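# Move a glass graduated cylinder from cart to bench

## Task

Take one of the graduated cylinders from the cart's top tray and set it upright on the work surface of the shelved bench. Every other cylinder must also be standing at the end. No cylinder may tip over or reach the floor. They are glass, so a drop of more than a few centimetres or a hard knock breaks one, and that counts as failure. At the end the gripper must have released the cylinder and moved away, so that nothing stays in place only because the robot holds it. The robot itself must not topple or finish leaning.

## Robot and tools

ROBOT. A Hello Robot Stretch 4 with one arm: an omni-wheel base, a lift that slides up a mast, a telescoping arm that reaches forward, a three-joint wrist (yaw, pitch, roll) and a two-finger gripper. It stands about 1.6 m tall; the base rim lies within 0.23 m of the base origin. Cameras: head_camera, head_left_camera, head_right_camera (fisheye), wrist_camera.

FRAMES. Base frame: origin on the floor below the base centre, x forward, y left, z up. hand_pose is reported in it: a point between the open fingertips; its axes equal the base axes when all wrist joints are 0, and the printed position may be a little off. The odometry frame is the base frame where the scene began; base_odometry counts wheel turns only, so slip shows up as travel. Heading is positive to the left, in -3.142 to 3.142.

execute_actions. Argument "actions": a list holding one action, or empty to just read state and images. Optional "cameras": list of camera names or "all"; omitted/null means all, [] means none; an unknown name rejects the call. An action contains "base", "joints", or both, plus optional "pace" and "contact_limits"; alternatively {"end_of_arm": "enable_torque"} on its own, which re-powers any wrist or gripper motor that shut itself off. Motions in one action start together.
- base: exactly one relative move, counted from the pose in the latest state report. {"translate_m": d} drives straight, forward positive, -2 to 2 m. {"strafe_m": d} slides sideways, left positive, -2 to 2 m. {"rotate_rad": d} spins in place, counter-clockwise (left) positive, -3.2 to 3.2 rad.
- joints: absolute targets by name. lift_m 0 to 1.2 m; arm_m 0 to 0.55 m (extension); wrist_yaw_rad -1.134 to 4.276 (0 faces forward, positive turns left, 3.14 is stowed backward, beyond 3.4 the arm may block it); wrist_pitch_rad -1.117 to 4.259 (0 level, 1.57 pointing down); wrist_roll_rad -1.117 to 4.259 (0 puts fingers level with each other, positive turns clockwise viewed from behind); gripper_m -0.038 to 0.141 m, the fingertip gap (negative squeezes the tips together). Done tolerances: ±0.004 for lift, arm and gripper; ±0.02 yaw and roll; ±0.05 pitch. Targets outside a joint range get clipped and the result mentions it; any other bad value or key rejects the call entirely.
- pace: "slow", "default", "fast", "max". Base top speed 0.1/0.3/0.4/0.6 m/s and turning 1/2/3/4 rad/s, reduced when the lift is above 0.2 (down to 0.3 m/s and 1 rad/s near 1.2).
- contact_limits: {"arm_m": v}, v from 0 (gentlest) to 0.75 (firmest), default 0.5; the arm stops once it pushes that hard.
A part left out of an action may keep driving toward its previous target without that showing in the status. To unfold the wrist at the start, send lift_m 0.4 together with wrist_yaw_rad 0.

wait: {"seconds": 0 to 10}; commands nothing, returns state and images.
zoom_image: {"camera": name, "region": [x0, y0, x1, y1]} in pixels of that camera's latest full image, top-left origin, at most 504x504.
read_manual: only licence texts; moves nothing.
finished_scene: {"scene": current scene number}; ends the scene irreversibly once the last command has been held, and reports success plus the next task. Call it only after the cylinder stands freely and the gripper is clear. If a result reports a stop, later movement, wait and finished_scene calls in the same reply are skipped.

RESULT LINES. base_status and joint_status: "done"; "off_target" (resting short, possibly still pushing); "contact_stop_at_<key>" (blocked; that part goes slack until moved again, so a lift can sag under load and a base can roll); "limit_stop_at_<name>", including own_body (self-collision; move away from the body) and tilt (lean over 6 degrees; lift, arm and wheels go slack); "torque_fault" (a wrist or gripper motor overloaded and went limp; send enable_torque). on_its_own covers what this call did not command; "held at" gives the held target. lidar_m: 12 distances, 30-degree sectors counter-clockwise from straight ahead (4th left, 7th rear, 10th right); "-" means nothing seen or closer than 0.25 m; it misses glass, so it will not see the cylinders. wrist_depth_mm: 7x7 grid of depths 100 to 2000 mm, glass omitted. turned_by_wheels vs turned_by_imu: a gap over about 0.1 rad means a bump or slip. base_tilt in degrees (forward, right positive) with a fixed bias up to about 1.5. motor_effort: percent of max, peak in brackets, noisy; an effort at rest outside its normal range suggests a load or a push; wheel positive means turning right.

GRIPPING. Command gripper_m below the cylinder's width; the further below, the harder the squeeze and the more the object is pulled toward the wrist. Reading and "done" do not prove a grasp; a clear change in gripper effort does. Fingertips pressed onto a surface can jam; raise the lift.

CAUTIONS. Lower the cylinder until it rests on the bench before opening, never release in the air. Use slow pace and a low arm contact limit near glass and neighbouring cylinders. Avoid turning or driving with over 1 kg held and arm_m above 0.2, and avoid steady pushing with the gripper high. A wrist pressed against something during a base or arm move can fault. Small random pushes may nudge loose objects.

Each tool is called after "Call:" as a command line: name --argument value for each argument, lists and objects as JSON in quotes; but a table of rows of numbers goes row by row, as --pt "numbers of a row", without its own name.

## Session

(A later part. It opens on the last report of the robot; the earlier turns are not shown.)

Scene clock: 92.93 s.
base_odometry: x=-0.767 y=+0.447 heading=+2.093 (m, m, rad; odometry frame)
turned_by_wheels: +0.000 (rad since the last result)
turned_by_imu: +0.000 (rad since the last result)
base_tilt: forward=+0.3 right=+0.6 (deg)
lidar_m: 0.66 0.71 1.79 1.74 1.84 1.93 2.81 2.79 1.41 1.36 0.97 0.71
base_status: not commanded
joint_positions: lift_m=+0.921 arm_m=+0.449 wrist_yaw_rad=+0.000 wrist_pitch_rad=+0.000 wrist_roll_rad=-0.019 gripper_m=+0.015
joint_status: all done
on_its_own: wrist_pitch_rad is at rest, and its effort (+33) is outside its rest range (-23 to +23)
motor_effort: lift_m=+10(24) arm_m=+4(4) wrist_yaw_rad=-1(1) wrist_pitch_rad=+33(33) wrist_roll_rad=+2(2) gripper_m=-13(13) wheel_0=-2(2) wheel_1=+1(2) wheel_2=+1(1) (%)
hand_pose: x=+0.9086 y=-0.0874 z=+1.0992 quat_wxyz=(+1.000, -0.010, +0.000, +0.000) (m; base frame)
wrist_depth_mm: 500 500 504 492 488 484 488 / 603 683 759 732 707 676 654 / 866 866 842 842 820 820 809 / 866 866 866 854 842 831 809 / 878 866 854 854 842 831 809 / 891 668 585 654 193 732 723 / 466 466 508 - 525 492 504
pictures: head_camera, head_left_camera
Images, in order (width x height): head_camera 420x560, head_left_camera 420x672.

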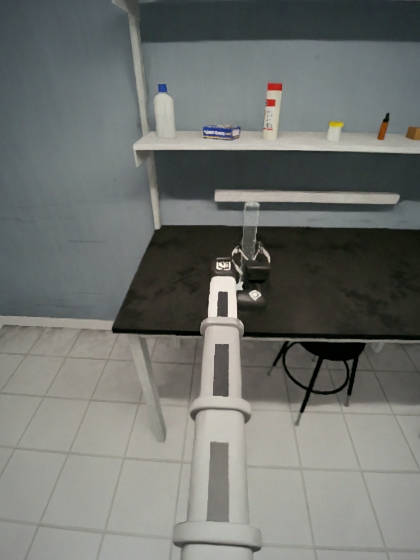

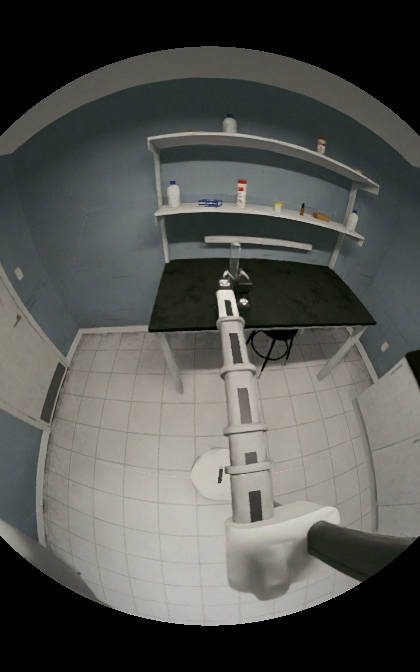

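Already pressing on the surface. Ease up slightly, then release.

Call:
execute_actions --actions '[{"joints":{"lift_m":0.932},"pace":"slow"}]' --cameras '[]'

Call:
execute_actions --actions '[{"joints":{"gripper_m":0.09},"pace":"slow"}]' --cameras '["wrist_camera"]'

Call:
execute_actions --actions '[{"joints":{"arm_m":0.1},"pace":"slow"}]' --cameras '["head_camera","wrist_camera"]'

Scene clock: 96.43 s.
base_odometry: x=-0.767 y=+0.447 heading=+2.093 (m, m, rad; odometry frame)
turned_by_wheels: +0.000 (rad since the last result)
turned_by_imu: -0.001 (rad since the last result)
base_tilt: forward=+0.4 right=+0.7 (deg)
lidar_m: 0.67 0.71 1.78 1.71 1.83 1.90 2.80 2.81 1.41 1.35 0.98 0.70
base_status: not commanded
joint_positions: lift_m=+0.932 arm_m=+0.449 wrist_yaw_rad=+0.000 wrist_pitch_rad=+0.012 wrist_roll_rad=-0.019 gripper_m=+0.015
joint_status: all done
motor_effort: lift_m=+24(23) arm_m=+4(4) wrist_yaw_rad=-2(1) wrist_pitch_rad=-3(33) wrist_roll_rad=+1(1) gripper_m=-13(12) wheel_0=-2(2) wheel_1=+1(1) wheel_2=+1(1) (%)
hand_pose: x=+0.9086 y=-0.0874 z=+1.1064 quat_wxyz=(+1.000, -0.010, +0.006, +0.000) (m; base frame)
wrist_depth_mm: 477 496 512 508 488 477 484 / 609 699 820 820 741 715 683 / 866 866 842 842 820 809 809 / 854 854 842 831 831 831 809 / 866 854 854 854 831 831 820 / 891 647 564 640 193 699 707 / 462 459 500 - 517 480 500
pictures: none
No camera images: the call's "cameras" was empty. Leave "cameras" out to get every camera's image.

Scene clock: 99.37 s.
base_odometry: x=-0.767 y=+0.447 heading=+2.093 (m, m, rad; odometry frame)
turned_by_wheels: +0.000 (rad since the last result)
turned_by_imu: -0.001 (rad since the last result)
base_tilt: forward=+0.4 right=+0.6 (deg)
lidar_m: 0.67 0.71 1.79 1.72 1.86 1.92 2.81 2.81 1.42 1.36 1.00 0.69
base_status: not commanded
joint_positions: lift_m=+0.932 arm_m=+0.449 wrist_yaw_rad=+0.000 wrist_pitch_rad=+0.013 wrist_roll_rad=-0.019 gripper_m=+0.090
joint_status: all done
motor_effort: lift_m=+24(24) arm_m=+5(4) wrist_yaw_rad=+0(0) wrist_pitch_rad=-5(5) wrist_roll_rad=+1(3) gripper_m=-4(12) wheel_0=-2(2) wheel_1=+1(2) wheel_2=+1(1) (%)
hand_pose: x=+0.9086 y=-0.0874 z=+1.1062 quat_wxyz=(+1.000, -0.010, +0.006, +0.000) (m; base frame)
wrist_depth_mm: 480 492 517 512 496 473 484 / 609 707 854 820 759 723 691 / 866 854 842 831 831 831 798 / 878 866 854 831 831 820 809 / 878 866 842 854 842 831 820 / 878 647 580 634 591 699 707 / 459 466 496 - 517 480 496
pictures: wrist_camera
camera_calibration (this result's frames):
wrist_camera: T_world_to_cam=[[0.0277328, -0.999279, 0.0259138, -0.134038], [-0.0537554, -0.0273771, -0.998179, 1.19906], [0.998169, 0.0262892, -0.0544759, -0.615121], [0, 0, 0, 1]] pos_world=[0.682168, -0.0849433, 1.16684]
Images, in order (width x height): wrist_camera 616x392.

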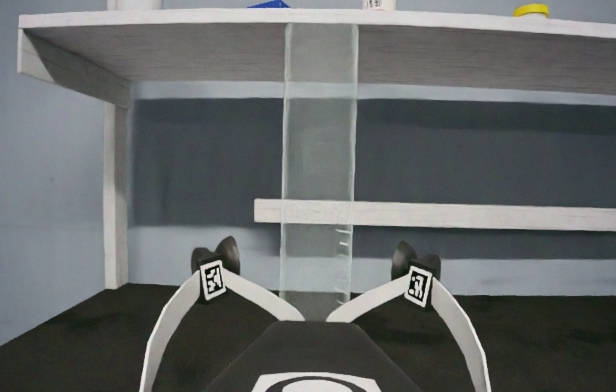

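Scene clock: 104.13 s.
base_odometry: x=-0.767 y=+0.447 heading=+2.093 (m, m, rad; odometry frame)
turned_by_wheels: +0.000 (rad since the last result)
turned_by_imu: -0.001 (rad since the last result)
base_tilt: forward=+0.4 right=+0.6 (deg)
lidar_m: 0.67 0.71 1.82 1.72 1.83 1.94 2.81 2.81 1.44 1.35 0.99 0.68
base_status: not commanded
joint_positions: lift_m=+0.932 arm_m=+0.101 wrist_yaw_rad=+0.000 wrist_pitch_rad=+0.013 wrist_roll_rad=-0.019 gripper_m=+0.090
joint_status: all done
motor_effort: lift_m=+24(24) arm_m=-4(5) wrist_yaw_rad=-1(2) wrist_pitch_rad=-6(6) wrist_roll_rad=+1(1) gripper_m=-2(0) wheel_0=-2(2) wheel_1=+1(1) wheel_2=+1(1) (%)
hand_pose: x=+0.5601 y=-0.0874 z=+1.1061 quat_wxyz=(+1.000, -0.010, +0.006, +0.000) (m; base frame)
wrist_depth_mm: 1205 1205 1182 1160 1160 1160 1138 / 1229 1205 960 1025 991 960 1138 / 1255 1229 1205 1229 1182 1182 1138 / 1255 1255 1205 1182 1182 1182 1182 / 1255 1255 1025 1229 1160 1160 1160 / 1255 654 574 627 597 699 699 / 462 462 500 - 521 480 496
pictures: head_camera, wrist_camera
camera_calibration (this result's frames):
wrist_camera: T_world_to_cam=[[0.0276676, -0.999281, 0.0259072, -0.124348], [-0.0539913, -0.0273731, -0.998166, 1.18038], [0.998158, 0.0262181, -0.0547099, -0.267018], [0, 0, 0, 1]] pos_world=[0.333696, -0.0849477, 1.16683]
Images, in order (width x height): head_camera 420x560, wrist_camera 616x392.

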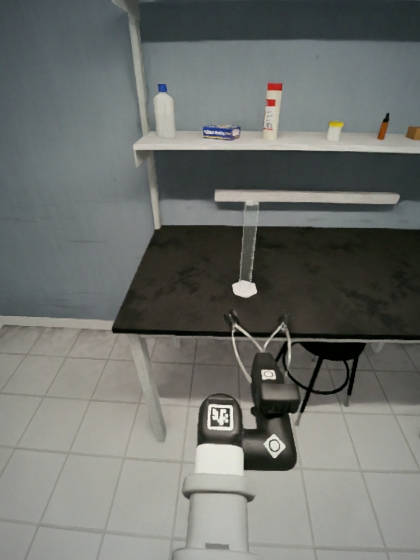

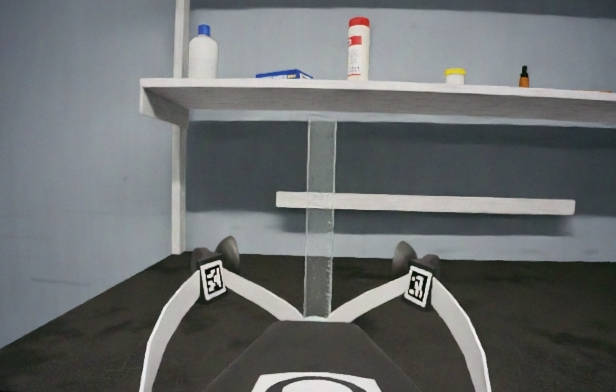

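Call:
execute_actions --actions '[{"base":{"translate_m":-0.2},"joints":{"arm_m":0}}]' --cameras '[]'

Call:
finished_scene --scene 1

Scene clock: 107.73 s.
base_odometry: x=-0.667 y=+0.274 heading=+2.092 (m, m, rad; odometry frame)
turned_by_wheels: +0.000 (rad since the last result)
turned_by_imu: -0.001 (rad since the last result)
base_tilt: forward=+0.4 right=+0.6 (deg)
lidar_m: 0.87 0.91 1.80 1.74 1.79 1.92 2.59 2.69 1.42 1.35 1.27 0.92
base_status: done
joint_positions: lift_m=+0.932 arm_m=+0.001 wrist_yaw_rad=+0.000 wrist_pitch_rad=+0.013 wrist_roll_rad=-0.019 gripper_m=+0.090
joint_status: all done
motor_effort: lift_m=+24(24) arm_m=-4(4) wrist_yaw_rad=+0(1) wrist_pitch_rad=-6(6) wrist_roll_rad=+3(1) gripper_m=-3(1) wheel_0=-1(5) wheel_1=-2(4) wheel_2=-1(6) (%)
hand_pose: x=+0.4601 y=-0.0874 z=+1.1061 quat_wxyz=(+1.000, -0.010, +0.007, +0.000) (m; base frame)
wrist_depth_mm: 1537 1537 1464 1499 1430 1464 1397 / 1537 1499 1464 1464 1464 1464 1430 / 1576 1537 1537 1464 1499 1499 1430 / 1576 1537 1537 1499 1537 1499 1464 / 1618 1618 1025 1229 1229 1281 1308 / 1576 723 676 683 668 707 707 / 1661 1160 1537 - 1182 1118 1537
pictures: none
No camera images: the call's "cameras" was empty. Leave "cameras" out to get every camera's image.

The scene is finished: the task was done.


## Next scene

The same job, from a new start.

Call:
execute_actions --actions '[]'

Scene clock: 0.00 s.
base_odometry: x=+0.000 y=+0.000 heading=+0.000 (m, m, rad; odometry frame)
turned_by_wheels: +0.000 (rad since the last result)
turned_by_imu: +0.000 (rad since the last result)
base_tilt: forward=+0.3 right=+0.6 (deg)
lidar_m: 1.34 1.21 1.24 1.63 1.49 1.51 2.01 1.86 1.71 1.85 1.98 2.11
base_status: not commanded
joint_positions: lift_m=+0.136 arm_m=-0.002 wrist_yaw_rad=+3.190 wrist_pitch_rad=+0.013 wrist_roll_rad=-0.019 gripper_m=+0.057
joint_status: not commanded
motor_effort: lift_m=+20 arm_m=-1 wrist_yaw_rad=-1 wrist_pitch_rad=-6 wrist_roll_rad=+2 gripper_m=-1 wheel_0=+0 wheel_1=+1 wheel_2=+0 (%)
hand_pose: x=-0.1238 y=+0.0734 z=+0.3107 quat_wxyz=(-0.024, -0.006, -0.010, +1.000) (m; base frame)
wrist_depth_mm: - - 135 - - - 1983 / - - 135 - - 1921 1863 / - 109 137 - - - - / 146 141 187 - - - - / 204 1708 1576 1863 1921 1921 1921 / 204 1008 878 976 203 1060 1060 / 203 281 530 - 788 723 768
pictures: head_camera, head_left_camera, head_right_camera, wrist_camera
camera_calibration (this result's frames):
wrist_camera: T_world_to_cam=[[-0.0757247, 0.996792, 0.0259149, -0.0834655], [0.0527131, 0.029955, -0.99816, 0.362854], [-0.995734, -0.0742194, -0.0548123, 0.12847], [0, 0, 0, 1]] pos_world=[0.102475, 0.0818635, 0.371391]
Images, in order (width x height): head_camera 420x560, head_left_camera 420x672, head_right_camera 420x672, wrist_camera 616x392.

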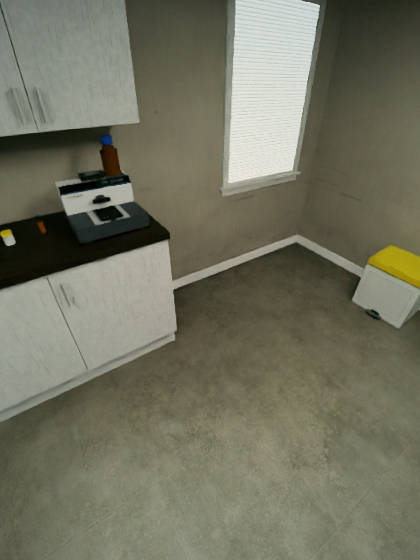

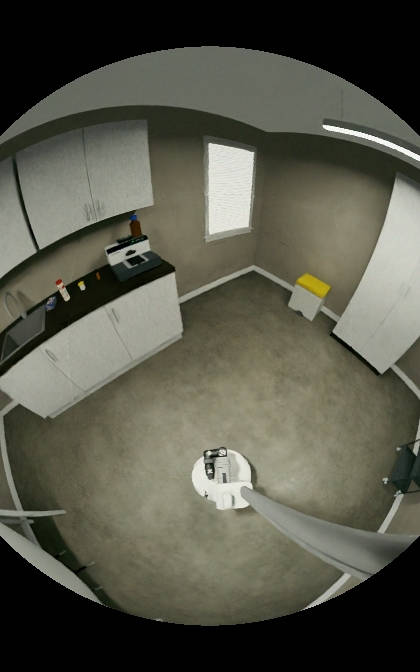

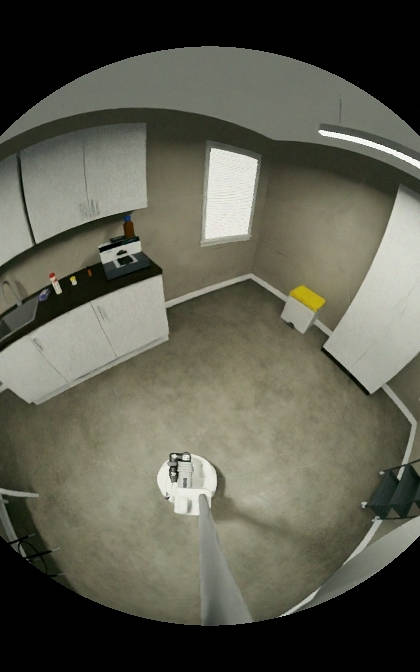

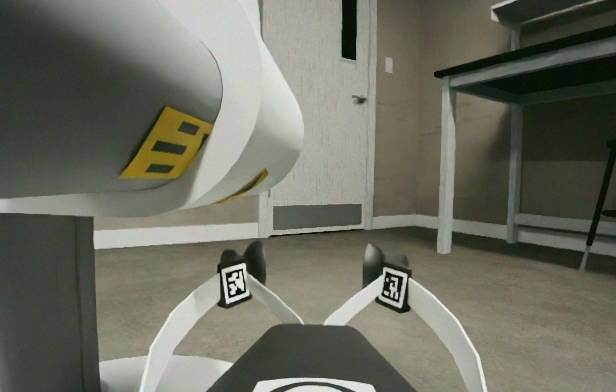

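Cart is to the right.

Call:
execute_actions --actions '[{"base":{"rotate_rad":-1.75},"joints":{"lift_m":0.68,"wrist_yaw_rad":0,"gripper_m":0.07}}]' --cameras '["head_camera","head_left_camera"]'

Scene clock: 4.40 s.
base_odometry: x=+0.000 y=+0.000 heading=-1.750 (m, m, rad; odometry frame)
turned_by_wheels: -1.750 (rad since the last result)
turned_by_imu: -1.754 (rad since the last result)
base_tilt: forward=+0.4 right=+0.7 (deg)
lidar_m: 1.71 2.00 2.00 2.23 1.24 1.22 1.44 1.46 1.45 1.67 1.85 1.85
base_status: done
joint_positions: lift_m=+0.680 arm_m=-0.002 wrist_yaw_rad=+0.000 wrist_pitch_rad=+0.013 wrist_roll_rad=-0.019 gripper_m=+0.070
joint_status: all done
motor_effort: lift_m=+25(25) arm_m=-1(1) wrist_yaw_rad=-3(6) wrist_pitch_rad=-6(6) wrist_roll_rad=+2(2) gripper_m=-2(2) wheel_0=+1(5) wheel_1=+1(9) wheel_2=+1(7) (%)
hand_pose: x=+0.4570 y=-0.0873 z=+0.8541 quat_wxyz=(+1.000, -0.010, +0.007, +0.000) (m; base frame)
wrist_depth_mm: 1576 - - - 1921 1576 1366 / 1661 - - - 1921 1618 1397 / 1576 - - - 1921 1618 1397 / 1618 - - - 1921 1661 1430 / 1618 - - - 1808 1661 1430 / 1661 - - 1708 1576 1618 1397 / 1618 1708 1863 - 1808 1537 1464
pictures: head_camera, head_left_camera
Images, in order (width x height): head_camera 420x560, head_left_camera 420x672.

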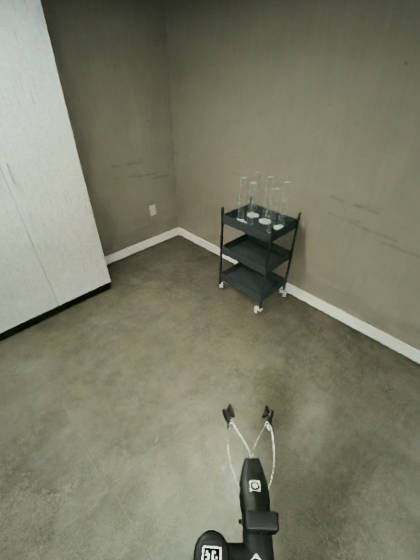

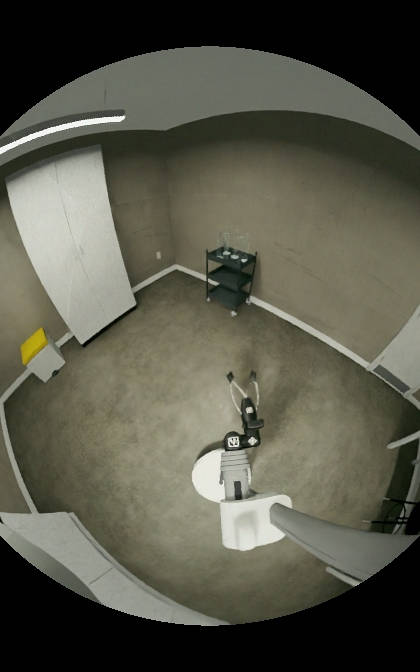

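Call:
execute_actions --actions '[{"base":{"rotate_rad":-0.82}}]' --cameras '[]'

Call:
execute_actions --actions '[{"base":{"strafe_m":1.37}}]' --cameras '[]'

Call:
execute_actions --actions '[{"base":{"translate_m":0.55}}]' --cameras '["head_camera","wrist_camera"]'

Scene clock: 9.50 s.
base_odometry: x=+0.000 y=+0.000 heading=-2.569 (m, m, rad; odometry frame)
turned_by_wheels: -0.820 (rad since the last result)
turned_by_imu: -0.822 (rad since the last result)
base_tilt: forward=+0.4 right=+0.6 (deg)
lidar_m: 1.86 1.73 1.95 2.02 2.13 1.33 1.22 1.25 1.61 1.45 1.48 2.00
base_status: done
joint_positions: lift_m=+0.680 arm_m=-0.002 wrist_yaw_rad=+0.000 wrist_pitch_rad=+0.013 wrist_roll_rad=-0.019 gripper_m=+0.070
joint_status: not commanded
motor_effort: lift_m=+23(25) arm_m=-1(1) wrist_yaw_rad=+0(1) wrist_pitch_rad=-6(6) wrist_roll_rad=+2(2) gripper_m=-2(3) wheel_0=+2(5) wheel_1=+3(5) wheel_2=+1(6) (%)
hand_pose: x=+0.4570 y=-0.0875 z=+0.8542 quat_wxyz=(+1.000, -0.010, +0.007, +0.000) (m; base frame)
wrist_depth_mm: 1661 1618 1708 1708 1708 1708 1708 / 1618 1576 1661 1661 1708 1756 1708 / 1661 1618 1756 1756 1708 1756 1756 / 1708 1756 1708 1708 1756 1708 1756 / 1708 1708 1708 1756 1708 1756 1756 / 1708 1756 1708 1756 1808 1808 1808 / 1618 1708 1756 - 1756 1756 1756
pictures: none
No camera images: the call's "cameras" was empty. Leave "cameras" out to get every camera's image.

Scene clock: 15.40 s.
base_odometry: x=+0.742 y=-1.152 heading=-2.569 (m, m, rad; odometry frame)
turned_by_wheels: +0.000 (rad since the last result)
turned_by_imu: -0.003 (rad since the last result)
base_tilt: forward=+0.4 right=+0.7 (deg)
lidar_m: 1.33 1.67 0.66 0.63 0.66 0.89 1.94 1.52 1.81 2.81 2.75 1.91
base_status: done
joint_positions: lift_m=+0.680 arm_m=-0.002 wrist_yaw_rad=+0.000 wrist_pitch_rad=+0.013 wrist_roll_rad=-0.019 gripper_m=+0.070
joint_status: not commanded
motor_effort: lift_m=+23(23) arm_m=-1(1) wrist_yaw_rad=-1(1) wrist_pitch_rad=-6(6) wrist_roll_rad=+3(2) gripper_m=-3(3) wheel_0=+2(7) wheel_1=+0(8) wheel_2=+1(2) (%)
hand_pose: x=+0.4570 y=-0.0874 z=+0.8542 quat_wxyz=(+1.000, -0.010, +0.007, +0.000) (m; base frame)
wrist_depth_mm: 1537 1537 1576 1537 1576 1576 1618 / 1537 1537 1576 1576 1576 1576 1618 / 1618 1537 1576 1618 1618 1576 1618 / 1576 1576 1618 1576 1618 1618 1618 / 1576 1576 1618 1499 1537 1618 1661 / 1576 1576 1160 1160 1182 1618 1756 / 1576 1618 1661 - 1618 1661 1708
pictures: none
No camera images: the call's "cameras" was empty. Leave "cameras" out to get every camera's image.

Scene clock: 18.73 s.
base_odometry: x=+0.280 y=-1.450 heading=-2.569 (m, m, rad; odometry frame)
turned_by_wheels: +0.000 (rad since the last result)
turned_by_imu: +0.001 (rad since the last result)
base_tilt: forward=+0.4 right=+0.6 (deg)
lidar_m: 0.78 1.24 1.20 0.66 0.69 0.92 2.48 2.06 2.52 2.81 1.92 0.85
base_status: done
joint_positions: lift_m=+0.680 arm_m=-0.002 wrist_yaw_rad=+0.000 wrist_pitch_rad=+0.013 wrist_roll_rad=-0.019 gripper_m=+0.070
joint_status: not commanded
motor_effort: lift_m=+23(24) arm_m=-1(1) wrist_yaw_rad=+0(0) wrist_pitch_rad=-6(6) wrist_roll_rad=+2(1) gripper_m=-2(2) wheel_0=+2(5) wheel_1=+1(7) wheel_2=+2(7) (%)
hand_pose: x=+0.4570 y=-0.0874 z=+0.8542 quat_wxyz=(+1.000, -0.010, +0.007, +0.000) (m; base frame)
wrist_depth_mm: 976 991 1008 1025 1008 1042 1025 / 1008 991 1008 1008 1025 1025 1042 / 1008 1008 1025 1042 1025 1042 1042 / 1008 1025 1025 1025 1025 1060 1060 / 1025 1042 1025 946 960 1078 1078 / 1025 1025 597 597 609 1098 1078 / 1042 1042 1042 - 1060 1078 1098
pictures: head_camera, wrist_camera
camera_calibration (this result's frames):
wrist_camera: T_world_to_cam=[[0.0276679, -0.999281, 0.0259161, -0.114977], [-0.0541021, -0.0273849, -0.99816, 0.923382], [0.998152, 0.0262148, -0.0548209, -0.177761], [0, 0, 0, 1]] pos_world=[0.23057, -0.0849472, 0.914917]
Images, in order (width x height): head_camera 420x560, wrist_camera 616x392.

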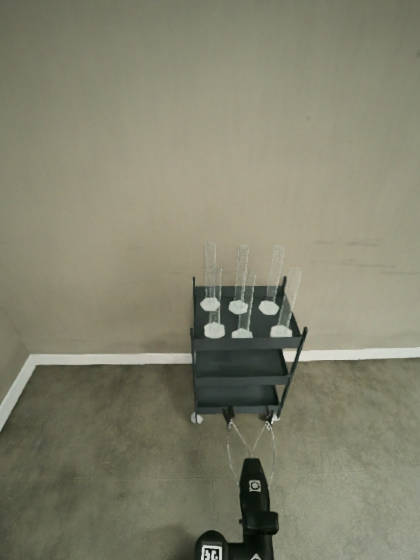

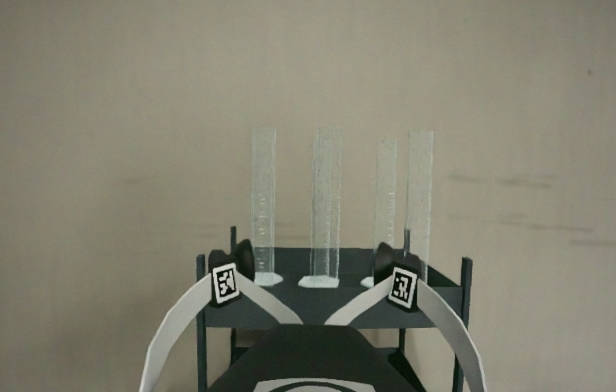

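Call:
execute_actions --actions '[{"joints":{"arm_m":0.27},"pace":"slow"}]' --cameras '["head_camera","wrist_camera"]'

Call:
zoom_image --camera "head_camera" --region '[170,230,330,390]'

Scene clock: 24.90 s.
base_odometry: x=+0.280 y=-1.450 heading=-2.569 (m, m, rad; odometry frame)
turned_by_wheels: +0.000 (rad since the last result)
turned_by_imu: -0.001 (rad since the last result)
base_tilt: forward=+0.4 right=+0.6 (deg)
lidar_m: 0.77 1.23 1.19 0.66 0.70 0.91 2.48 2.06 2.53 2.79 1.92 0.84
base_status: not commanded
joint_positions: lift_m=+0.680 arm_m=+0.269 wrist_yaw_rad=+0.000 wrist_pitch_rad=+0.013 wrist_roll_rad=-0.019 gripper_m=+0.070
joint_status: all done
motor_effort: lift_m=+23(24) arm_m=+4(3) wrist_yaw_rad=-1(2) wrist_pitch_rad=-6(6) wrist_roll_rad=+1(0) gripper_m=-4(1) wheel_0=+1(2) wheel_1=+1(1) wheel_2=+2(2) (%)
hand_pose: x=+0.7286 y=-0.0874 z=+0.8542 quat_wxyz=(+1.000, -0.010, +0.007, +0.000) (m; base frame)
wrist_depth_mm: 715 723 715 741 732 759 759 / 715 732 750 732 759 768 768 / 723 732 741 741 768 768 768 / 741 750 750 759 759 768 788 / 732 741 750 759 759 788 788 / 750 750 569 634 580 778 798 / 759 324 469 - 517 404 364
pictures: head_camera, wrist_camera
camera_calibration (this result's frames):
wrist_camera: T_world_to_cam=[[0.0276476, -0.999282, 0.0259161, -0.122482], [-0.0541022, -0.0273839, -0.99816, 0.938075], [0.998153, 0.0261946, -0.0548204, -0.448849], [0, 0, 0, 1]] pos_world=[0.502158, -0.0849484, 0.914917]
Images, in order (width x height): head_camera 420x560, wrist_camera 616x392.

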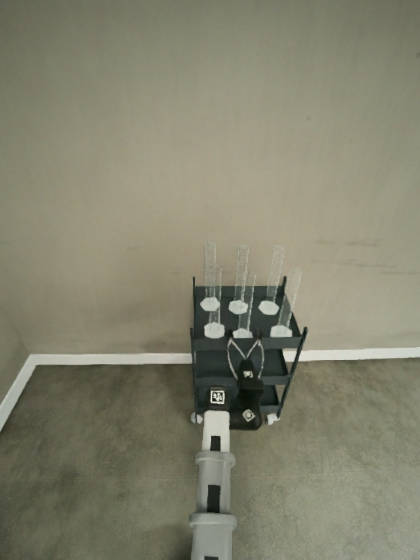

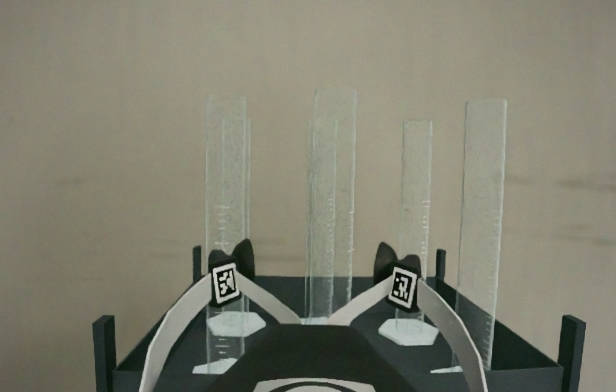

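Region (170, 230, 330, 390) of head_camera's 420x560 image, scaled by 3.150, with more detail than that image has.

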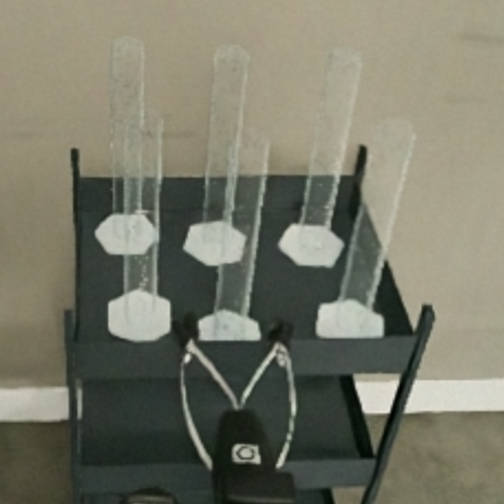

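Call:
execute_actions --actions '[{"base":{"strafe_m":-0.02},"pace":"slow"}]' --cameras '[]'

Call:
execute_actions --actions '[{"joints":{"arm_m":0.37},"pace":"slow"}]' --cameras '["wrist_camera"]'

Scene clock: 28.97 s.
base_odometry: x=+0.269 y=-1.433 heading=-2.569 (m, m, rad; odometry frame)
turned_by_wheels: +0.000 (rad since the last result)
turned_by_imu: -0.001 (rad since the last result)
base_tilt: forward=+0.4 right=+0.7 (deg)
lidar_m: 0.78 1.24 1.19 0.69 0.71 0.98 2.46 2.03 2.50 2.76 1.90 0.85
base_status: done
joint_positions: lift_m=+0.680 arm_m=+0.269 wrist_yaw_rad=+0.000 wrist_pitch_rad=+0.013 wrist_roll_rad=-0.019 gripper_m=+0.070
joint_status: not commanded
motor_effort: lift_m=+24(23) arm_m=+4(4) wrist_yaw_rad=-1(1) wrist_pitch_rad=-5(5) wrist_roll_rad=+1(2) gripper_m=-4(3) wheel_0=+0(3) wheel_1=-1(5) wheel_2=+0(1) (%)
hand_pose: x=+0.7286 y=-0.0874 z=+0.8542 quat_wxyz=(+1.000, -0.010, +0.007, +0.000) (m; base frame)
wrist_depth_mm: 715 723 732 741 750 750 759 / 732 732 741 750 759 768 778 / 741 750 750 750 759 768 778 / 723 741 741 750 768 768 778 / 741 750 750 759 759 788 798 / 741 750 574 627 574 788 798 / 750 345 484 - 512 397 353
pictures: none
No camera images: the call's "cameras" was empty. Leave "cameras" out to get every camera's image.

Scene clock: 31.23 s.
base_odometry: x=+0.269 y=-1.433 heading=-2.569 (m, m, rad; odometry frame)
turned_by_wheels: +0.000 (rad since the last result)
turned_by_imu: -0.001 (rad since the last result)
base_tilt: forward=+0.4 right=+0.6 (deg)
lidar_m: 0.78 1.24 1.22 0.70 0.72 0.92 2.47 2.02 2.52 2.76 1.90 0.84
base_status: not commanded
joint_positions: lift_m=+0.680 arm_m=+0.369 wrist_yaw_rad=+0.000 wrist_pitch_rad=+0.013 wrist_roll_rad=-0.019 gripper_m=+0.070
joint_status: all done
motor_effort: lift_m=+24(24) arm_m=+4(4) wrist_yaw_rad=+0(1) wrist_pitch_rad=-6(6) wrist_roll_rad=+1(2) gripper_m=-3(4) wheel_0=+0(0) wheel_1=-1(1) wheel_2=+0(0) (%)
hand_pose: x=+0.8286 y=-0.0874 z=+0.8542 quat_wxyz=(+1.000, -0.010, +0.007, +0.000) (m; base frame)
wrist_depth_mm: 621 627 634 640 647 654 661 / 621 640 634 654 647 661 661 / 634 640 640 654 654 661 676 / 647 634 647 661 668 676 676 / 640 640 654 668 668 676 691 / 654 661 559 559 569 691 691 / 647 392 480 - 500 407 699
pictures: wrist_camera
camera_calibration (this result's frames):
wrist_camera: T_world_to_cam=[[0.0276369, -0.999282, 0.0259161, -0.125241], [-0.054102, -0.0273833, -0.99816, 0.943486], [0.998153, 0.0261839, -0.0548199, -0.548667], [0, 0, 0, 1]] pos_world=[0.602159, -0.0849491, 0.914917]
Images, in order (width x height): wrist_camera 616x392.

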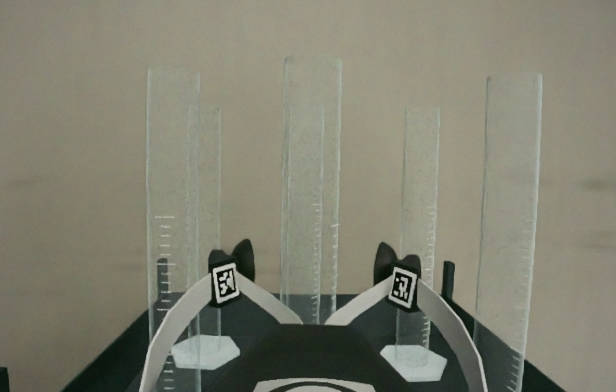

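Call:
execute_actions --actions '[{"joints":{"arm_m":0.432},"pace":"slow"}]' --cameras '["wrist_camera"]'

Scene clock: 34.17 s.
base_odometry: x=+0.269 y=-1.433 heading=-2.569 (m, m, rad; odometry frame)
turned_by_wheels: +0.000 (rad since the last result)
turned_by_imu: -0.001 (rad since the last result)
base_tilt: forward=+0.4 right=+0.6 (deg)
lidar_m: 0.78 1.23 1.21 0.69 0.72 0.94 2.49 2.01 2.55 2.76 1.91 0.85
base_status: not commanded
joint_positions: lift_m=+0.680 arm_m=+0.431 wrist_yaw_rad=+0.000 wrist_pitch_rad=+0.013 wrist_roll_rad=-0.019 gripper_m=+0.070
joint_status: all done
motor_effort: lift_m=+24(24) arm_m=+4(4) wrist_yaw_rad=-1(1) wrist_pitch_rad=-6(6) wrist_roll_rad=+1(2) gripper_m=-1(3) wheel_0=+0(0) wheel_1=-1(2) wheel_2=+0(0) (%)
hand_pose: x=+0.8906 y=-0.0874 z=+0.8542 quat_wxyz=(+1.000, -0.010, +0.007, +0.000) (m; base frame)
wrist_depth_mm: 564 569 574 580 580 591 597 / 559 569 574 585 591 597 591 / 564 574 585 591 597 603 603 / 574 580 580 597 597 603 615 / 585 591 591 597 603 615 621 / 591 585 496 500 504 615 627 / 585 399 480 - 504 399 627
pictures: wrist_camera
camera_calibration (this result's frames):
wrist_camera: T_world_to_cam=[[0.0276286, -0.999282, 0.0259161, -0.126949], [-0.0541021, -0.0273829, -0.99816, 0.94684], [0.998153, 0.0261757, -0.0548198, -0.610547], [0, 0, 0, 1]] pos_world=[0.664153, -0.0849496, 0.914917]
Images, in order (width x height): wrist_camera 616x392.

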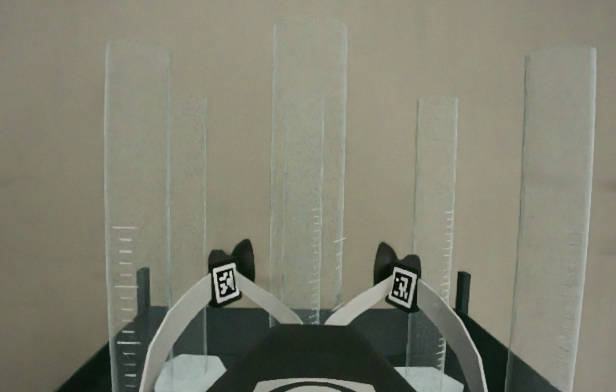

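Call:
execute_actions --actions '[{"joints":{"gripper_m":0.015},"pace":"slow"}]' --cameras '["wrist_camera"]'

Call:
execute_actions --actions '[{"joints":{"lift_m":0.82},"pace":"slow"}]' --cameras '["wrist_camera"]'

Scene clock: 37.87 s.
base_odometry: x=+0.269 y=-1.433 heading=-2.569 (m, m, rad; odometry frame)
turned_by_wheels: +0.000 (rad since the last result)
turned_by_imu: -0.001 (rad since the last result)
base_tilt: forward=+0.4 right=+0.6 (deg)
lidar_m: 0.78 1.23 1.22 0.68 0.70 0.96 2.49 2.02 2.51 2.78 1.92 0.85
base_status: not commanded
joint_positions: lift_m=+0.680 arm_m=+0.431 wrist_yaw_rad=+0.001 wrist_pitch_rad=+0.011 wrist_roll_rad=-0.019 gripper_m=+0.015
joint_status: all done
motor_effort: lift_m=+23(23) arm_m=+4(4) wrist_yaw_rad=-4(4) wrist_pitch_rad=-1(6) wrist_roll_rad=+3(1) gripper_m=-12(14) wheel_0=+0(0) wheel_1=-2(1) wheel_2=+0(0) (%)
hand_pose: x=+0.8907 y=-0.0871 z=+0.8547 quat_wxyz=(+1.000, -0.010, +0.006, +0.001) (m; base frame)
wrist_depth_mm: 559 564 569 580 580 585 591 / 559 564 574 585 585 603 597 / 569 574 580 591 591 603 603 / 580 585 585 597 597 609 609 / 580 580 591 597 603 609 609 / 585 585 496 496 194 615 627 / 585 397 484 - 508 402 634
pictures: wrist_camera
camera_calibration (this result's frames):
wrist_camera: T_world_to_cam=[[0.028677, -0.999252, 0.0259626, -0.127622], [-0.052361, -0.0274393, -0.998251, 0.945873], [0.998216, 0.0272674, -0.0531087, -0.612111], [0, 0, 0, 1]] pos_world=[0.664206, -0.0848819, 0.915024]
Images, in order (width x height): wrist_camera 616x392.

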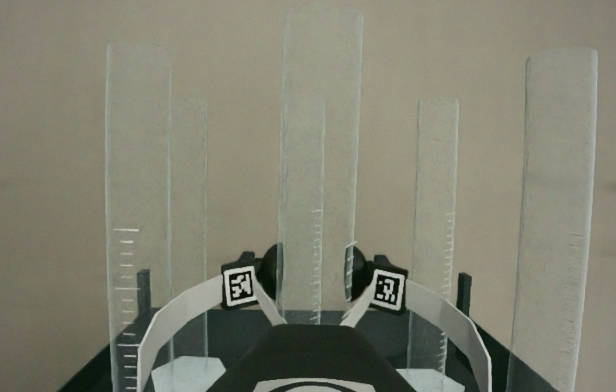

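Scene clock: 39.83 s.
base_odometry: x=+0.269 y=-1.433 heading=-2.569 (m, m, rad; odometry frame)
turned_by_wheels: +0.000 (rad since the last result)
turned_by_imu: +0.000 (rad since the last result)
base_tilt: forward=+0.4 right=+0.6 (deg)
lidar_m: 0.77 1.25 1.20 0.70 0.71 0.89 2.49 2.02 2.53 2.78 1.88 0.85
base_status: not commanded
joint_positions: lift_m=+0.820 arm_m=+0.431 wrist_yaw_rad=+0.000 wrist_pitch_rad=+0.015 wrist_roll_rad=-0.019 gripper_m=+0.015
joint_status: all done
motor_effort: lift_m=+26(26) arm_m=+4(4) wrist_yaw_rad=-1(3) wrist_pitch_rad=-12(14) wrist_roll_rad=+2(1) gripper_m=-11(14) wheel_0=+0(0) wheel_1=-1(1) wheel_2=+0(0) (%)
hand_pose: x=+0.8907 y=-0.0873 z=+0.9934 quat_wxyz=(+1.000, -0.010, +0.008, +0.000) (m; base frame)
wrist_depth_mm: 559 564 569 574 585 597 597 / 564 569 580 580 585 597 597 / 574 580 585 580 597 597 603 / 574 580 591 591 603 603 615 / 580 585 591 603 603 609 621 / 591 591 195 609 193 621 627 / 597 597 609 - 615 627 634
pictures: wrist_camera
camera_calibration (this result's frames):
wrist_camera: T_world_to_cam=[[0.0279537, -0.999275, 0.0258532, -0.130707], [-0.0563781, -0.0273982, -0.998033, 1.08763], [0.998018, 0.0264411, -0.0571031, -0.600587], [0, 0, 0, 1]] pos_world=[0.664369, -0.0849331, 1.05458]
Images, in order (width x height): wrist_camera 616x392.

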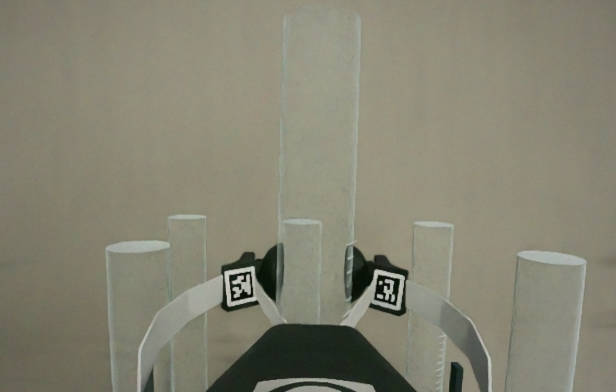

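Call:
execute_actions --actions '[{"joints":{"arm_m":0.05},"pace":"slow"}]' --cameras '["head_camera"]'

Call:
execute_actions --actions '[{"base":{"rotate_rad":-1.571},"joints":{"lift_m":1.03},"pace":"slow"}]' --cameras '["head_camera","head_left_camera"]'

Scene clock: 46.60 s.
base_odometry: x=+0.269 y=-1.433 heading=-2.569 (m, m, rad; odometry frame)
turned_by_wheels: +0.000 (rad since the last result)
turned_by_imu: -0.002 (rad since the last result)
base_tilt: forward=+0.4 right=+0.6 (deg)
lidar_m: 0.45 1.25 1.20 0.69 0.69 0.95 2.48 2.03 2.49 2.79 1.90 0.86
base_status: not commanded
joint_positions: lift_m=+0.820 arm_m=+0.051 wrist_yaw_rad=+0.000 wrist_pitch_rad=+0.015 wrist_roll_rad=-0.019 gripper_m=+0.015
joint_status: all done
motor_effort: lift_m=+26(26) arm_m=-4(5) wrist_yaw_rad=+0(3) wrist_pitch_rad=-12(13) wrist_roll_rad=+1(2) gripper_m=-12(12) wheel_0=+0(0) wheel_1=-1(1) wheel_2=+0(0) (%)
hand_pose: x=+0.5101 y=-0.0874 z=+0.9934 quat_wxyz=(+1.000, -0.010, +0.008, +0.000) (m; base frame)
wrist_depth_mm: 931 946 960 946 960 976 960 / 917 946 960 960 946 991 991 / 946 960 946 991 991 1008 1008 / 946 960 976 991 991 1008 1008 / 960 976 991 976 1008 1008 1025 / 976 976 195 891 193 1008 1025 / 976 976 715 - 750 1025 1042
pictures: head_camera
Images, in order (width x height): head_camera 420x560.

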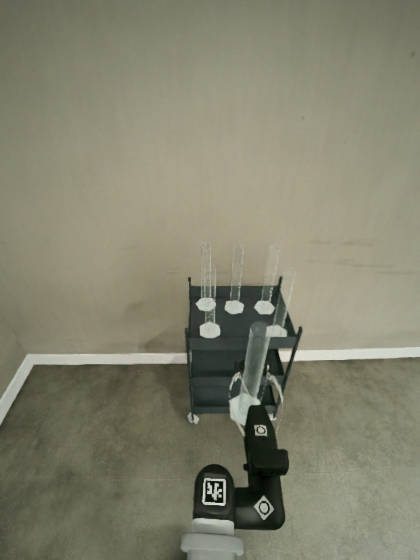

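Scene clock: 49.47 s.
base_odometry: x=+0.269 y=-1.433 heading=+2.144 (m, m, rad; odometry frame)
turned_by_wheels: -1.571 (rad since the last result)
turned_by_imu: -1.574 (rad since the last result)
base_tilt: forward=+0.4 right=+0.7 (deg)
lidar_m: 0.46 1.90 0.85 0.78 1.25 1.26 0.71 0.71 0.95 2.46 2.03 2.49
base_status: done
joint_positions: lift_m=+1.030 arm_m=+0.051 wrist_yaw_rad=+0.000 wrist_pitch_rad=+0.015 wrist_roll_rad=-0.019 gripper_m=+0.015
joint_status: all done
motor_effort: lift_m=+26(28) arm_m=-4(4) wrist_yaw_rad=+1(2) wrist_pitch_rad=-12(12) wrist_roll_rad=+1(2) gripper_m=-10(12) wheel_0=+1(5) wheel_1=+3(5) wheel_2=+1(6) (%)
hand_pose: x=+0.5101 y=-0.0874 z=+1.2034 quat_wxyz=(+1.000, -0.010, +0.008, +0.000) (m; base frame)
wrist_depth_mm: - - - - - - - / 1983 - - - - - - / 1983 - - - - - - / - - - - - - - / - - - - - - - / - - 195 - 194 - - / 1983 - - - - - -
pictures: head_camera, head_left_camera
Images, in order (width x height): head_camera 420x560, head_left_camera 420x672.

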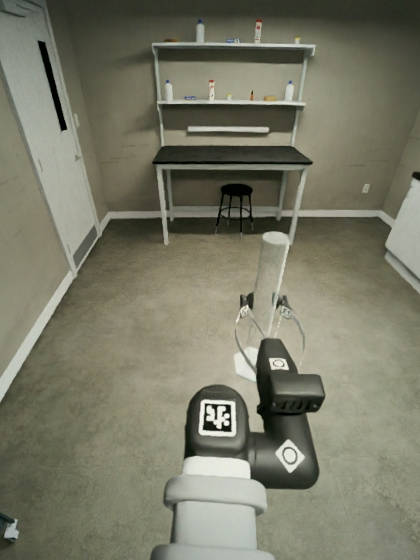

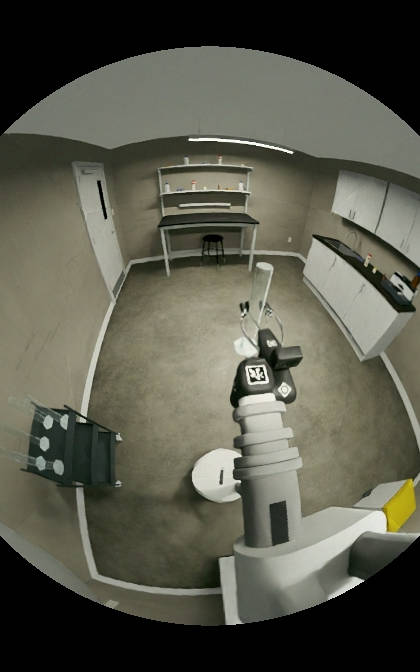

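Call:
execute_actions --actions '[{"base":{"translate_m":1.9}}]' --cameras '[]'

Call:
execute_actions --actions '[{"base":{"strafe_m":0.3}}]' --cameras '["head_camera"]'

Scene clock: 60.40 s.
base_odometry: x=-0.761 y=+0.163 heading=+2.144 (m, m, rad; odometry frame)
turned_by_wheels: +0.000 (rad since the last result)
turned_by_imu: +0.002 (rad since the last result)
base_tilt: forward=+0.4 right=+0.7 (deg)
lidar_m: 0.46 0.92 1.44 1.37 1.42 1.80 2.58 2.64 1.86 1.71 1.77 0.92
base_status: done
joint_positions: lift_m=+1.030 arm_m=+0.051 wrist_yaw_rad=+0.000 wrist_pitch_rad=+0.015 wrist_roll_rad=-0.019 gripper_m=+0.015
joint_status: not commanded
motor_effort: lift_m=+25(26) arm_m=-4(4) wrist_yaw_rad=+1(1) wrist_pitch_rad=-12(13) wrist_roll_rad=+1(2) gripper_m=-13(13) wheel_0=+0(6) wheel_1=+2(7) wheel_2=+2(8) (%)
hand_pose: x=+0.5101 y=-0.0874 z=+1.2034 quat_wxyz=(+1.000, -0.010, +0.008, +0.000) (m; base frame)
wrist_depth_mm: 1366 1397 1397 1366 1430 1336 1464 / 1397 1397 1397 1430 1430 1464 1464 / 1366 1366 1397 1430 1430 1366 1464 / 1430 1430 1430 1430 1464 1464 1499 / 1430 1430 1430 1464 1430 1499 1499 / 891 917 195 891 193 991 960 / 676 634 676 - 715 668 707
pictures: none
No camera images: the call's "cameras" was empty. Leave "cameras" out to get every camera's image.

Scene clock: 62.73 s.
base_odometry: x=-1.013 y=+0.001 heading=+2.144 (m, m, rad; odometry frame)
turned_by_wheels: +0.000 (rad since the last result)
turned_by_imu: -0.001 (rad since the last result)
base_tilt: forward=+0.4 right=+0.6 (deg)
lidar_m: 0.46 0.89 1.11 1.06 1.09 1.47 2.00 2.69 2.18 2.01 1.34 0.93
base_status: done
joint_positions: lift_m=+1.030 arm_m=+0.051 wrist_yaw_rad=+0.000 wrist_pitch_rad=+0.015 wrist_roll_rad=-0.019 gripper_m=+0.015
joint_status: not commanded
motor_effort: lift_m=+25(25) arm_m=-4(4) wrist_yaw_rad=+1(1) wrist_pitch_rad=-12(12) wrist_roll_rad=+1(2) gripper_m=-13(13) wheel_0=-1(8) wheel_1=-1(10) wheel_2=+1(3) (%)
hand_pose: x=+0.5101 y=-0.0874 z=+1.2035 quat_wxyz=(+1.000, -0.010, +0.008, +0.000) (m; base frame)
wrist_depth_mm: 1336 1397 1397 1366 1397 1366 1308 / 1366 1336 1366 1397 1430 1430 1430 / 1366 1397 1397 1464 1397 1430 1308 / 1397 1397 1430 1430 1430 1464 1464 / 1430 1397 1397 1464 1464 1464 1499 / 1397 1025 809 878 194 976 960 / 1430 634 683 - 723 668 707
pictures: head_camera
Images, in order (width x height): head_camera 420x560.

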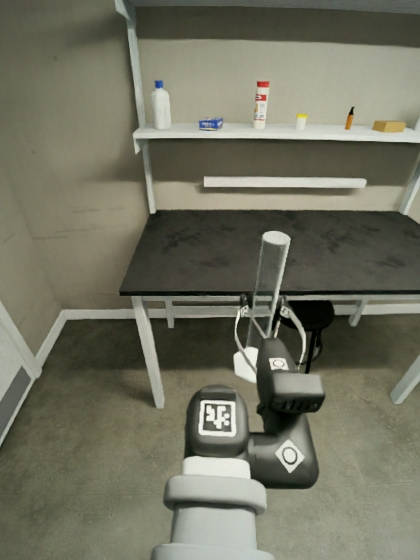

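Call:
execute_actions --actions '[{"base":{"translate_m":0.18},"joints":{"arm_m":0.45},"pace":"slow"}]' --cameras '[]'

Call:
execute_actions --actions '[{"joints":{"lift_m":0.95},"pace":"slow"}]' --cameras '[]'

Call:
execute_actions --actions '[{"joints":{"lift_m":0.934},"pace":"slow"}]' --cameras '["head_camera"]'

Scene clock: 70.37 s.
base_odometry: x=-1.111 y=+0.152 heading=+2.144 (m, m, rad; odometry frame)
turned_by_wheels: +0.000 (rad since the last result)
turned_by_imu: -0.001 (rad since the last result)
base_tilt: forward=+0.4 right=+0.6 (deg)
lidar_m: 0.65 0.73 1.15 1.07 1.13 1.48 2.09 2.87 2.18 1.99 1.04 0.72
base_status: done
joint_positions: lift_m=+1.030 arm_m=+0.449 wrist_yaw_rad=+0.000 wrist_pitch_rad=+0.015 wrist_roll_rad=-0.019 gripper_m=+0.015
joint_status: all done
motor_effort: lift_m=+25(25) arm_m=+4(5) wrist_yaw_rad=-1(1) wrist_pitch_rad=-11(12) wrist_roll_rad=+1(2) gripper_m=-12(11) wheel_0=+1(4) wheel_1=+1(6) wheel_2=+0(6) (%)
hand_pose: x=+0.9086 y=-0.0874 z=+1.2035 quat_wxyz=(+1.000, -0.010, +0.008, +0.000) (m; base frame)
wrist_depth_mm: 778 788 798 809 820 820 820 / 544 554 525 820 597 831 842 / 676 809 809 831 831 842 842 / 788 820 831 842 842 842 866 / 809 831 831 831 778 854 866 / 820 831 195 854 193 866 878 / 661 640 668 - 707 661 699
pictures: none
No camera images: the call's "cameras" was empty. Leave "cameras" out to get every camera's image.

Scene clock: 71.90 s.
base_odometry: x=-1.111 y=+0.152 heading=+2.144 (m, m, rad; odometry frame)
turned_by_wheels: +0.000 (rad since the last result)
turned_by_imu: +0.000 (rad since the last result)
base_tilt: forward=+0.4 right=+0.6 (deg)
lidar_m: 0.67 0.67 1.16 1.08 1.11 1.46 2.09 2.88 2.12 1.99 1.04 0.71
base_status: not commanded
joint_positions: lift_m=+0.950 arm_m=+0.449 wrist_yaw_rad=+0.000 wrist_pitch_rad=+0.015 wrist_roll_rad=-0.019 gripper_m=+0.015
joint_status: all done
motor_effort: lift_m=+17(23) arm_m=+4(4) wrist_yaw_rad=-1(1) wrist_pitch_rad=-12(12) wrist_roll_rad=+2(2) gripper_m=-14(13) wheel_0=+1(1) wheel_1=+1(1) wheel_2=+0(0) (%)
hand_pose: x=+0.9086 y=-0.0874 z=+1.1241 quat_wxyz=(+1.000, -0.010, +0.008, +0.000) (m; base frame)
wrist_depth_mm: 480 488 512 512 591 585 842 / 627 715 723 715 699 661 634 / 798 798 820 809 831 842 831 / 798 809 831 831 854 854 866 / 809 820 831 842 842 854 878 / 741 691 195 683 193 723 732 / 492 492 517 - 554 508 530
pictures: none
No camera images: the call's "cameras" was empty. Leave "cameras" out to get every camera's image.

Scene clock: 72.77 s.
base_odometry: x=-1.111 y=+0.152 heading=+2.144 (m, m, rad; odometry frame)
turned_by_wheels: +0.000 (rad since the last result)
turned_by_imu: +0.000 (rad since the last result)
base_tilt: forward=+0.4 right=+0.6 (deg)
lidar_m: 0.66 0.70 1.14 1.07 1.12 1.48 2.11 2.86 2.15 1.99 1.05 0.72
base_status: not commanded
joint_positions: lift_m=+0.934 arm_m=+0.449 wrist_yaw_rad=+0.000 wrist_pitch_rad=+0.015 wrist_roll_rad=-0.019 gripper_m=+0.015
joint_status: all done
motor_effort: lift_m=+17(17) arm_m=+4(4) wrist_yaw_rad=+0(0) wrist_pitch_rad=-12(12) wrist_roll_rad=+2(2) gripper_m=-13(11) wheel_0=+1(1) wheel_1=+1(1) wheel_2=+0(0) (%)
hand_pose: x=+0.9086 y=-0.0874 z=+1.1081 quat_wxyz=(+1.000, -0.010, +0.008, +0.000) (m; base frame)
wrist_depth_mm: 484 492 512 517 539 504 831 / 661 788 809 768 759 723 691 / 798 820 820 820 831 831 854 / 809 820 831 831 842 854 866 / 820 831 842 854 854 842 878 / 640 654 195 627 194 691 683 / 462 459 492 - 517 477 488
pictures: head_camera
Images, in order (width x height): head_camera 420x560.

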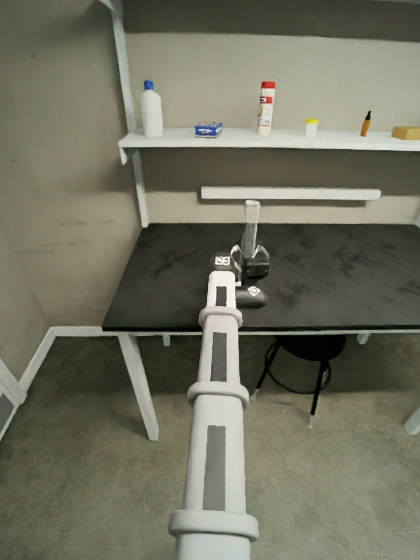

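Not yet touching.

Call:
execute_actions --actions '[{"joints":{"lift_m":0.926},"pace":"slow"}]' --cameras '[]'

Scene clock: 74.60 s.
base_odometry: x=-1.111 y=+0.152 heading=+2.144 (m, m, rad; odometry frame)
turned_by_wheels: +0.000 (rad since the last result)
turned_by_imu: +0.000 (rad since the last result)
base_tilt: forward=+0.4 right=+0.6 (deg)
lidar_m: 0.69 0.70 1.15 1.06 1.10 1.46 2.12 2.87 2.14 1.99 1.05 0.74
base_status: not commanded
joint_positions: lift_m=+0.927 arm_m=+0.449 wrist_yaw_rad=+0.001 wrist_pitch_rad=+0.008 wrist_roll_rad=-0.019 gripper_m=+0.015
joint_status: all done
motor_effort: lift_m=+14(15) arm_m=+4(5) wrist_yaw_rad=-1(2) wrist_pitch_rad=+9(12) wrist_roll_rad=+2(1) gripper_m=-12(11) wheel_0=+1(1) wheel_1=+1(1) wheel_2=+0(0) (%)
hand_pose: x=+0.9087 y=-0.0873 z=+1.1025 quat_wxyz=(+1.000, -0.010, +0.004, +0.000) (m; base frame)
wrist_depth_mm: 496 484 508 549 535 517 842 / 627 759 768 759 732 707 683 / 788 809 820 831 842 842 854 / 820 820 809 831 854 842 866 / 809 831 820 831 854 854 866 / 647 661 580 634 208 707 699 / 466 462 492 - 517 484 496
pictures: none
No camera images: the call's "cameras" was empty. Leave "cameras" out to get every camera's image.

Contact. Release.

Call:
execute_actions --actions '[{"joints":{"gripper_m":0.09,"lift_m":0.93},"pace":"slow"}]' --cameras '["wrist_camera"]'

Call:
execute_actions --actions '[{"joints":{"arm_m":0.05},"pace":"slow"}]' --cameras '["head_camera"]'

Scene clock: 78.83 s.
base_odometry: x=-1.111 y=+0.152 heading=+2.144 (m, m, rad; odometry frame)
turned_by_wheels: +0.000 (rad since the last result)
turned_by_imu: -0.001 (rad since the last result)
base_tilt: forward=+0.4 right=+0.6 (deg)
lidar_m: 0.67 0.69 1.17 1.07 1.11 1.47 2.07 2.87 2.14 2.00 1.05 0.72
base_status: not commanded
joint_positions: lift_m=+0.930 arm_m=+0.449 wrist_yaw_rad=+0.000 wrist_pitch_rad=+0.013 wrist_roll_rad=-0.019 gripper_m=+0.090
joint_status: all done
motor_effort: lift_m=+25(23) arm_m=+4(4) wrist_yaw_rad=+0(2) wrist_pitch_rad=-5(10) wrist_roll_rad=+3(2) gripper_m=-3(13) wheel_0=+1(1) wheel_1=+1(1) wheel_2=+0(0) (%)
hand_pose: x=+0.9086 y=-0.0874 z=+1.1042 quat_wxyz=(+1.000, -0.010, +0.006, +0.000) (m; base frame)
wrist_depth_mm: 488 492 517 512 508 508 521 / 661 798 798 788 750 741 699 / 809 809 820 831 842 831 842 / 809 809 820 842 831 854 854 / 820 831 831 842 854 854 866 / 640 647 574 634 585 699 683 / 459 455 488 - 517 473 488
pictures: wrist_camera
camera_calibration (this result's frames):
wrist_camera: T_world_to_cam=[[0.0277939, -0.999277, 0.0259255, -0.134037], [-0.0538154, -0.0273937, -0.998175, 1.19711], [0.998164, 0.026348, -0.0545379, -0.615147], [0, 0, 0, 1]] pos_world=[0.682166, -0.0849388, 1.16486]
Images, in order (width x height): wrist_camera 616x392.

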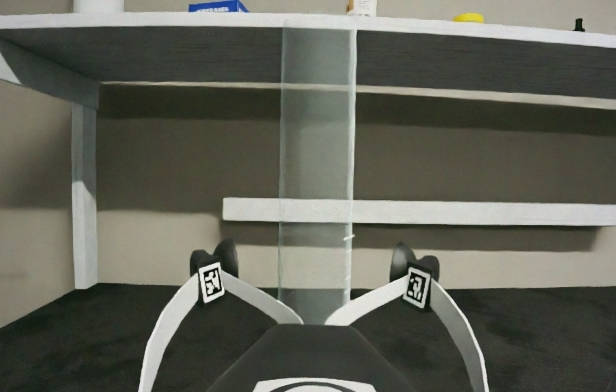

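Scene clock: 84.10 s.
base_odometry: x=-1.111 y=+0.152 heading=+2.144 (m, m, rad; odometry frame)
turned_by_wheels: +0.000 (rad since the last result)
turned_by_imu: -0.001 (rad since the last result)
base_tilt: forward=+0.4 right=+0.6 (deg)
lidar_m: 0.66 0.70 1.14 1.07 1.10 1.50 2.10 2.86 2.16 2.01 1.04 0.70
base_status: not commanded
joint_positions: lift_m=+0.930 arm_m=+0.051 wrist_yaw_rad=+0.000 wrist_pitch_rad=+0.013 wrist_roll_rad=-0.019 gripper_m=+0.090
joint_status: all done
motor_effort: lift_m=+24(25) arm_m=-4(6) wrist_yaw_rad=-1(0) wrist_pitch_rad=-6(6) wrist_roll_rad=+2(3) gripper_m=-3(1) wheel_0=+1(1) wheel_1=+2(1) wheel_2=+0(0) (%)
hand_pose: x=+0.5101 y=-0.0874 z=+1.1041 quat_wxyz=(+1.000, -0.010, +0.006, +0.000) (m; base frame)
wrist_depth_mm: 1182 1205 1182 1205 1229 1229 1255 / 1182 1205 1042 1042 1205 1229 1255 / 1182 1182 1205 1229 1229 1255 1255 / 1182 1205 1205 1255 1229 1281 1281 / 1229 1229 1042 1205 1255 1308 1308 / 699 654 585 634 591 707 683 / 459 466 488 - 517 477 492
pictures: head_camera
Images, in order (width x height): head_camera 420x560.

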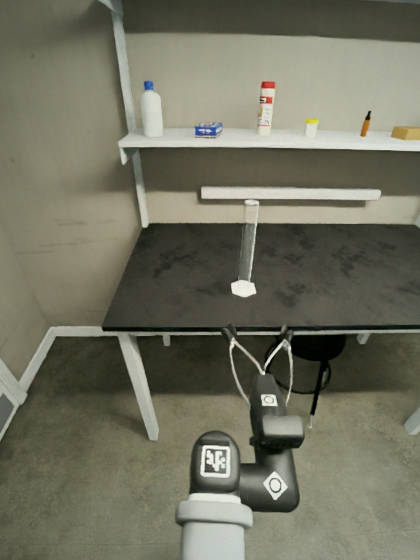

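Call:
finished_scene --scene 2

The scene is finished: the task was done.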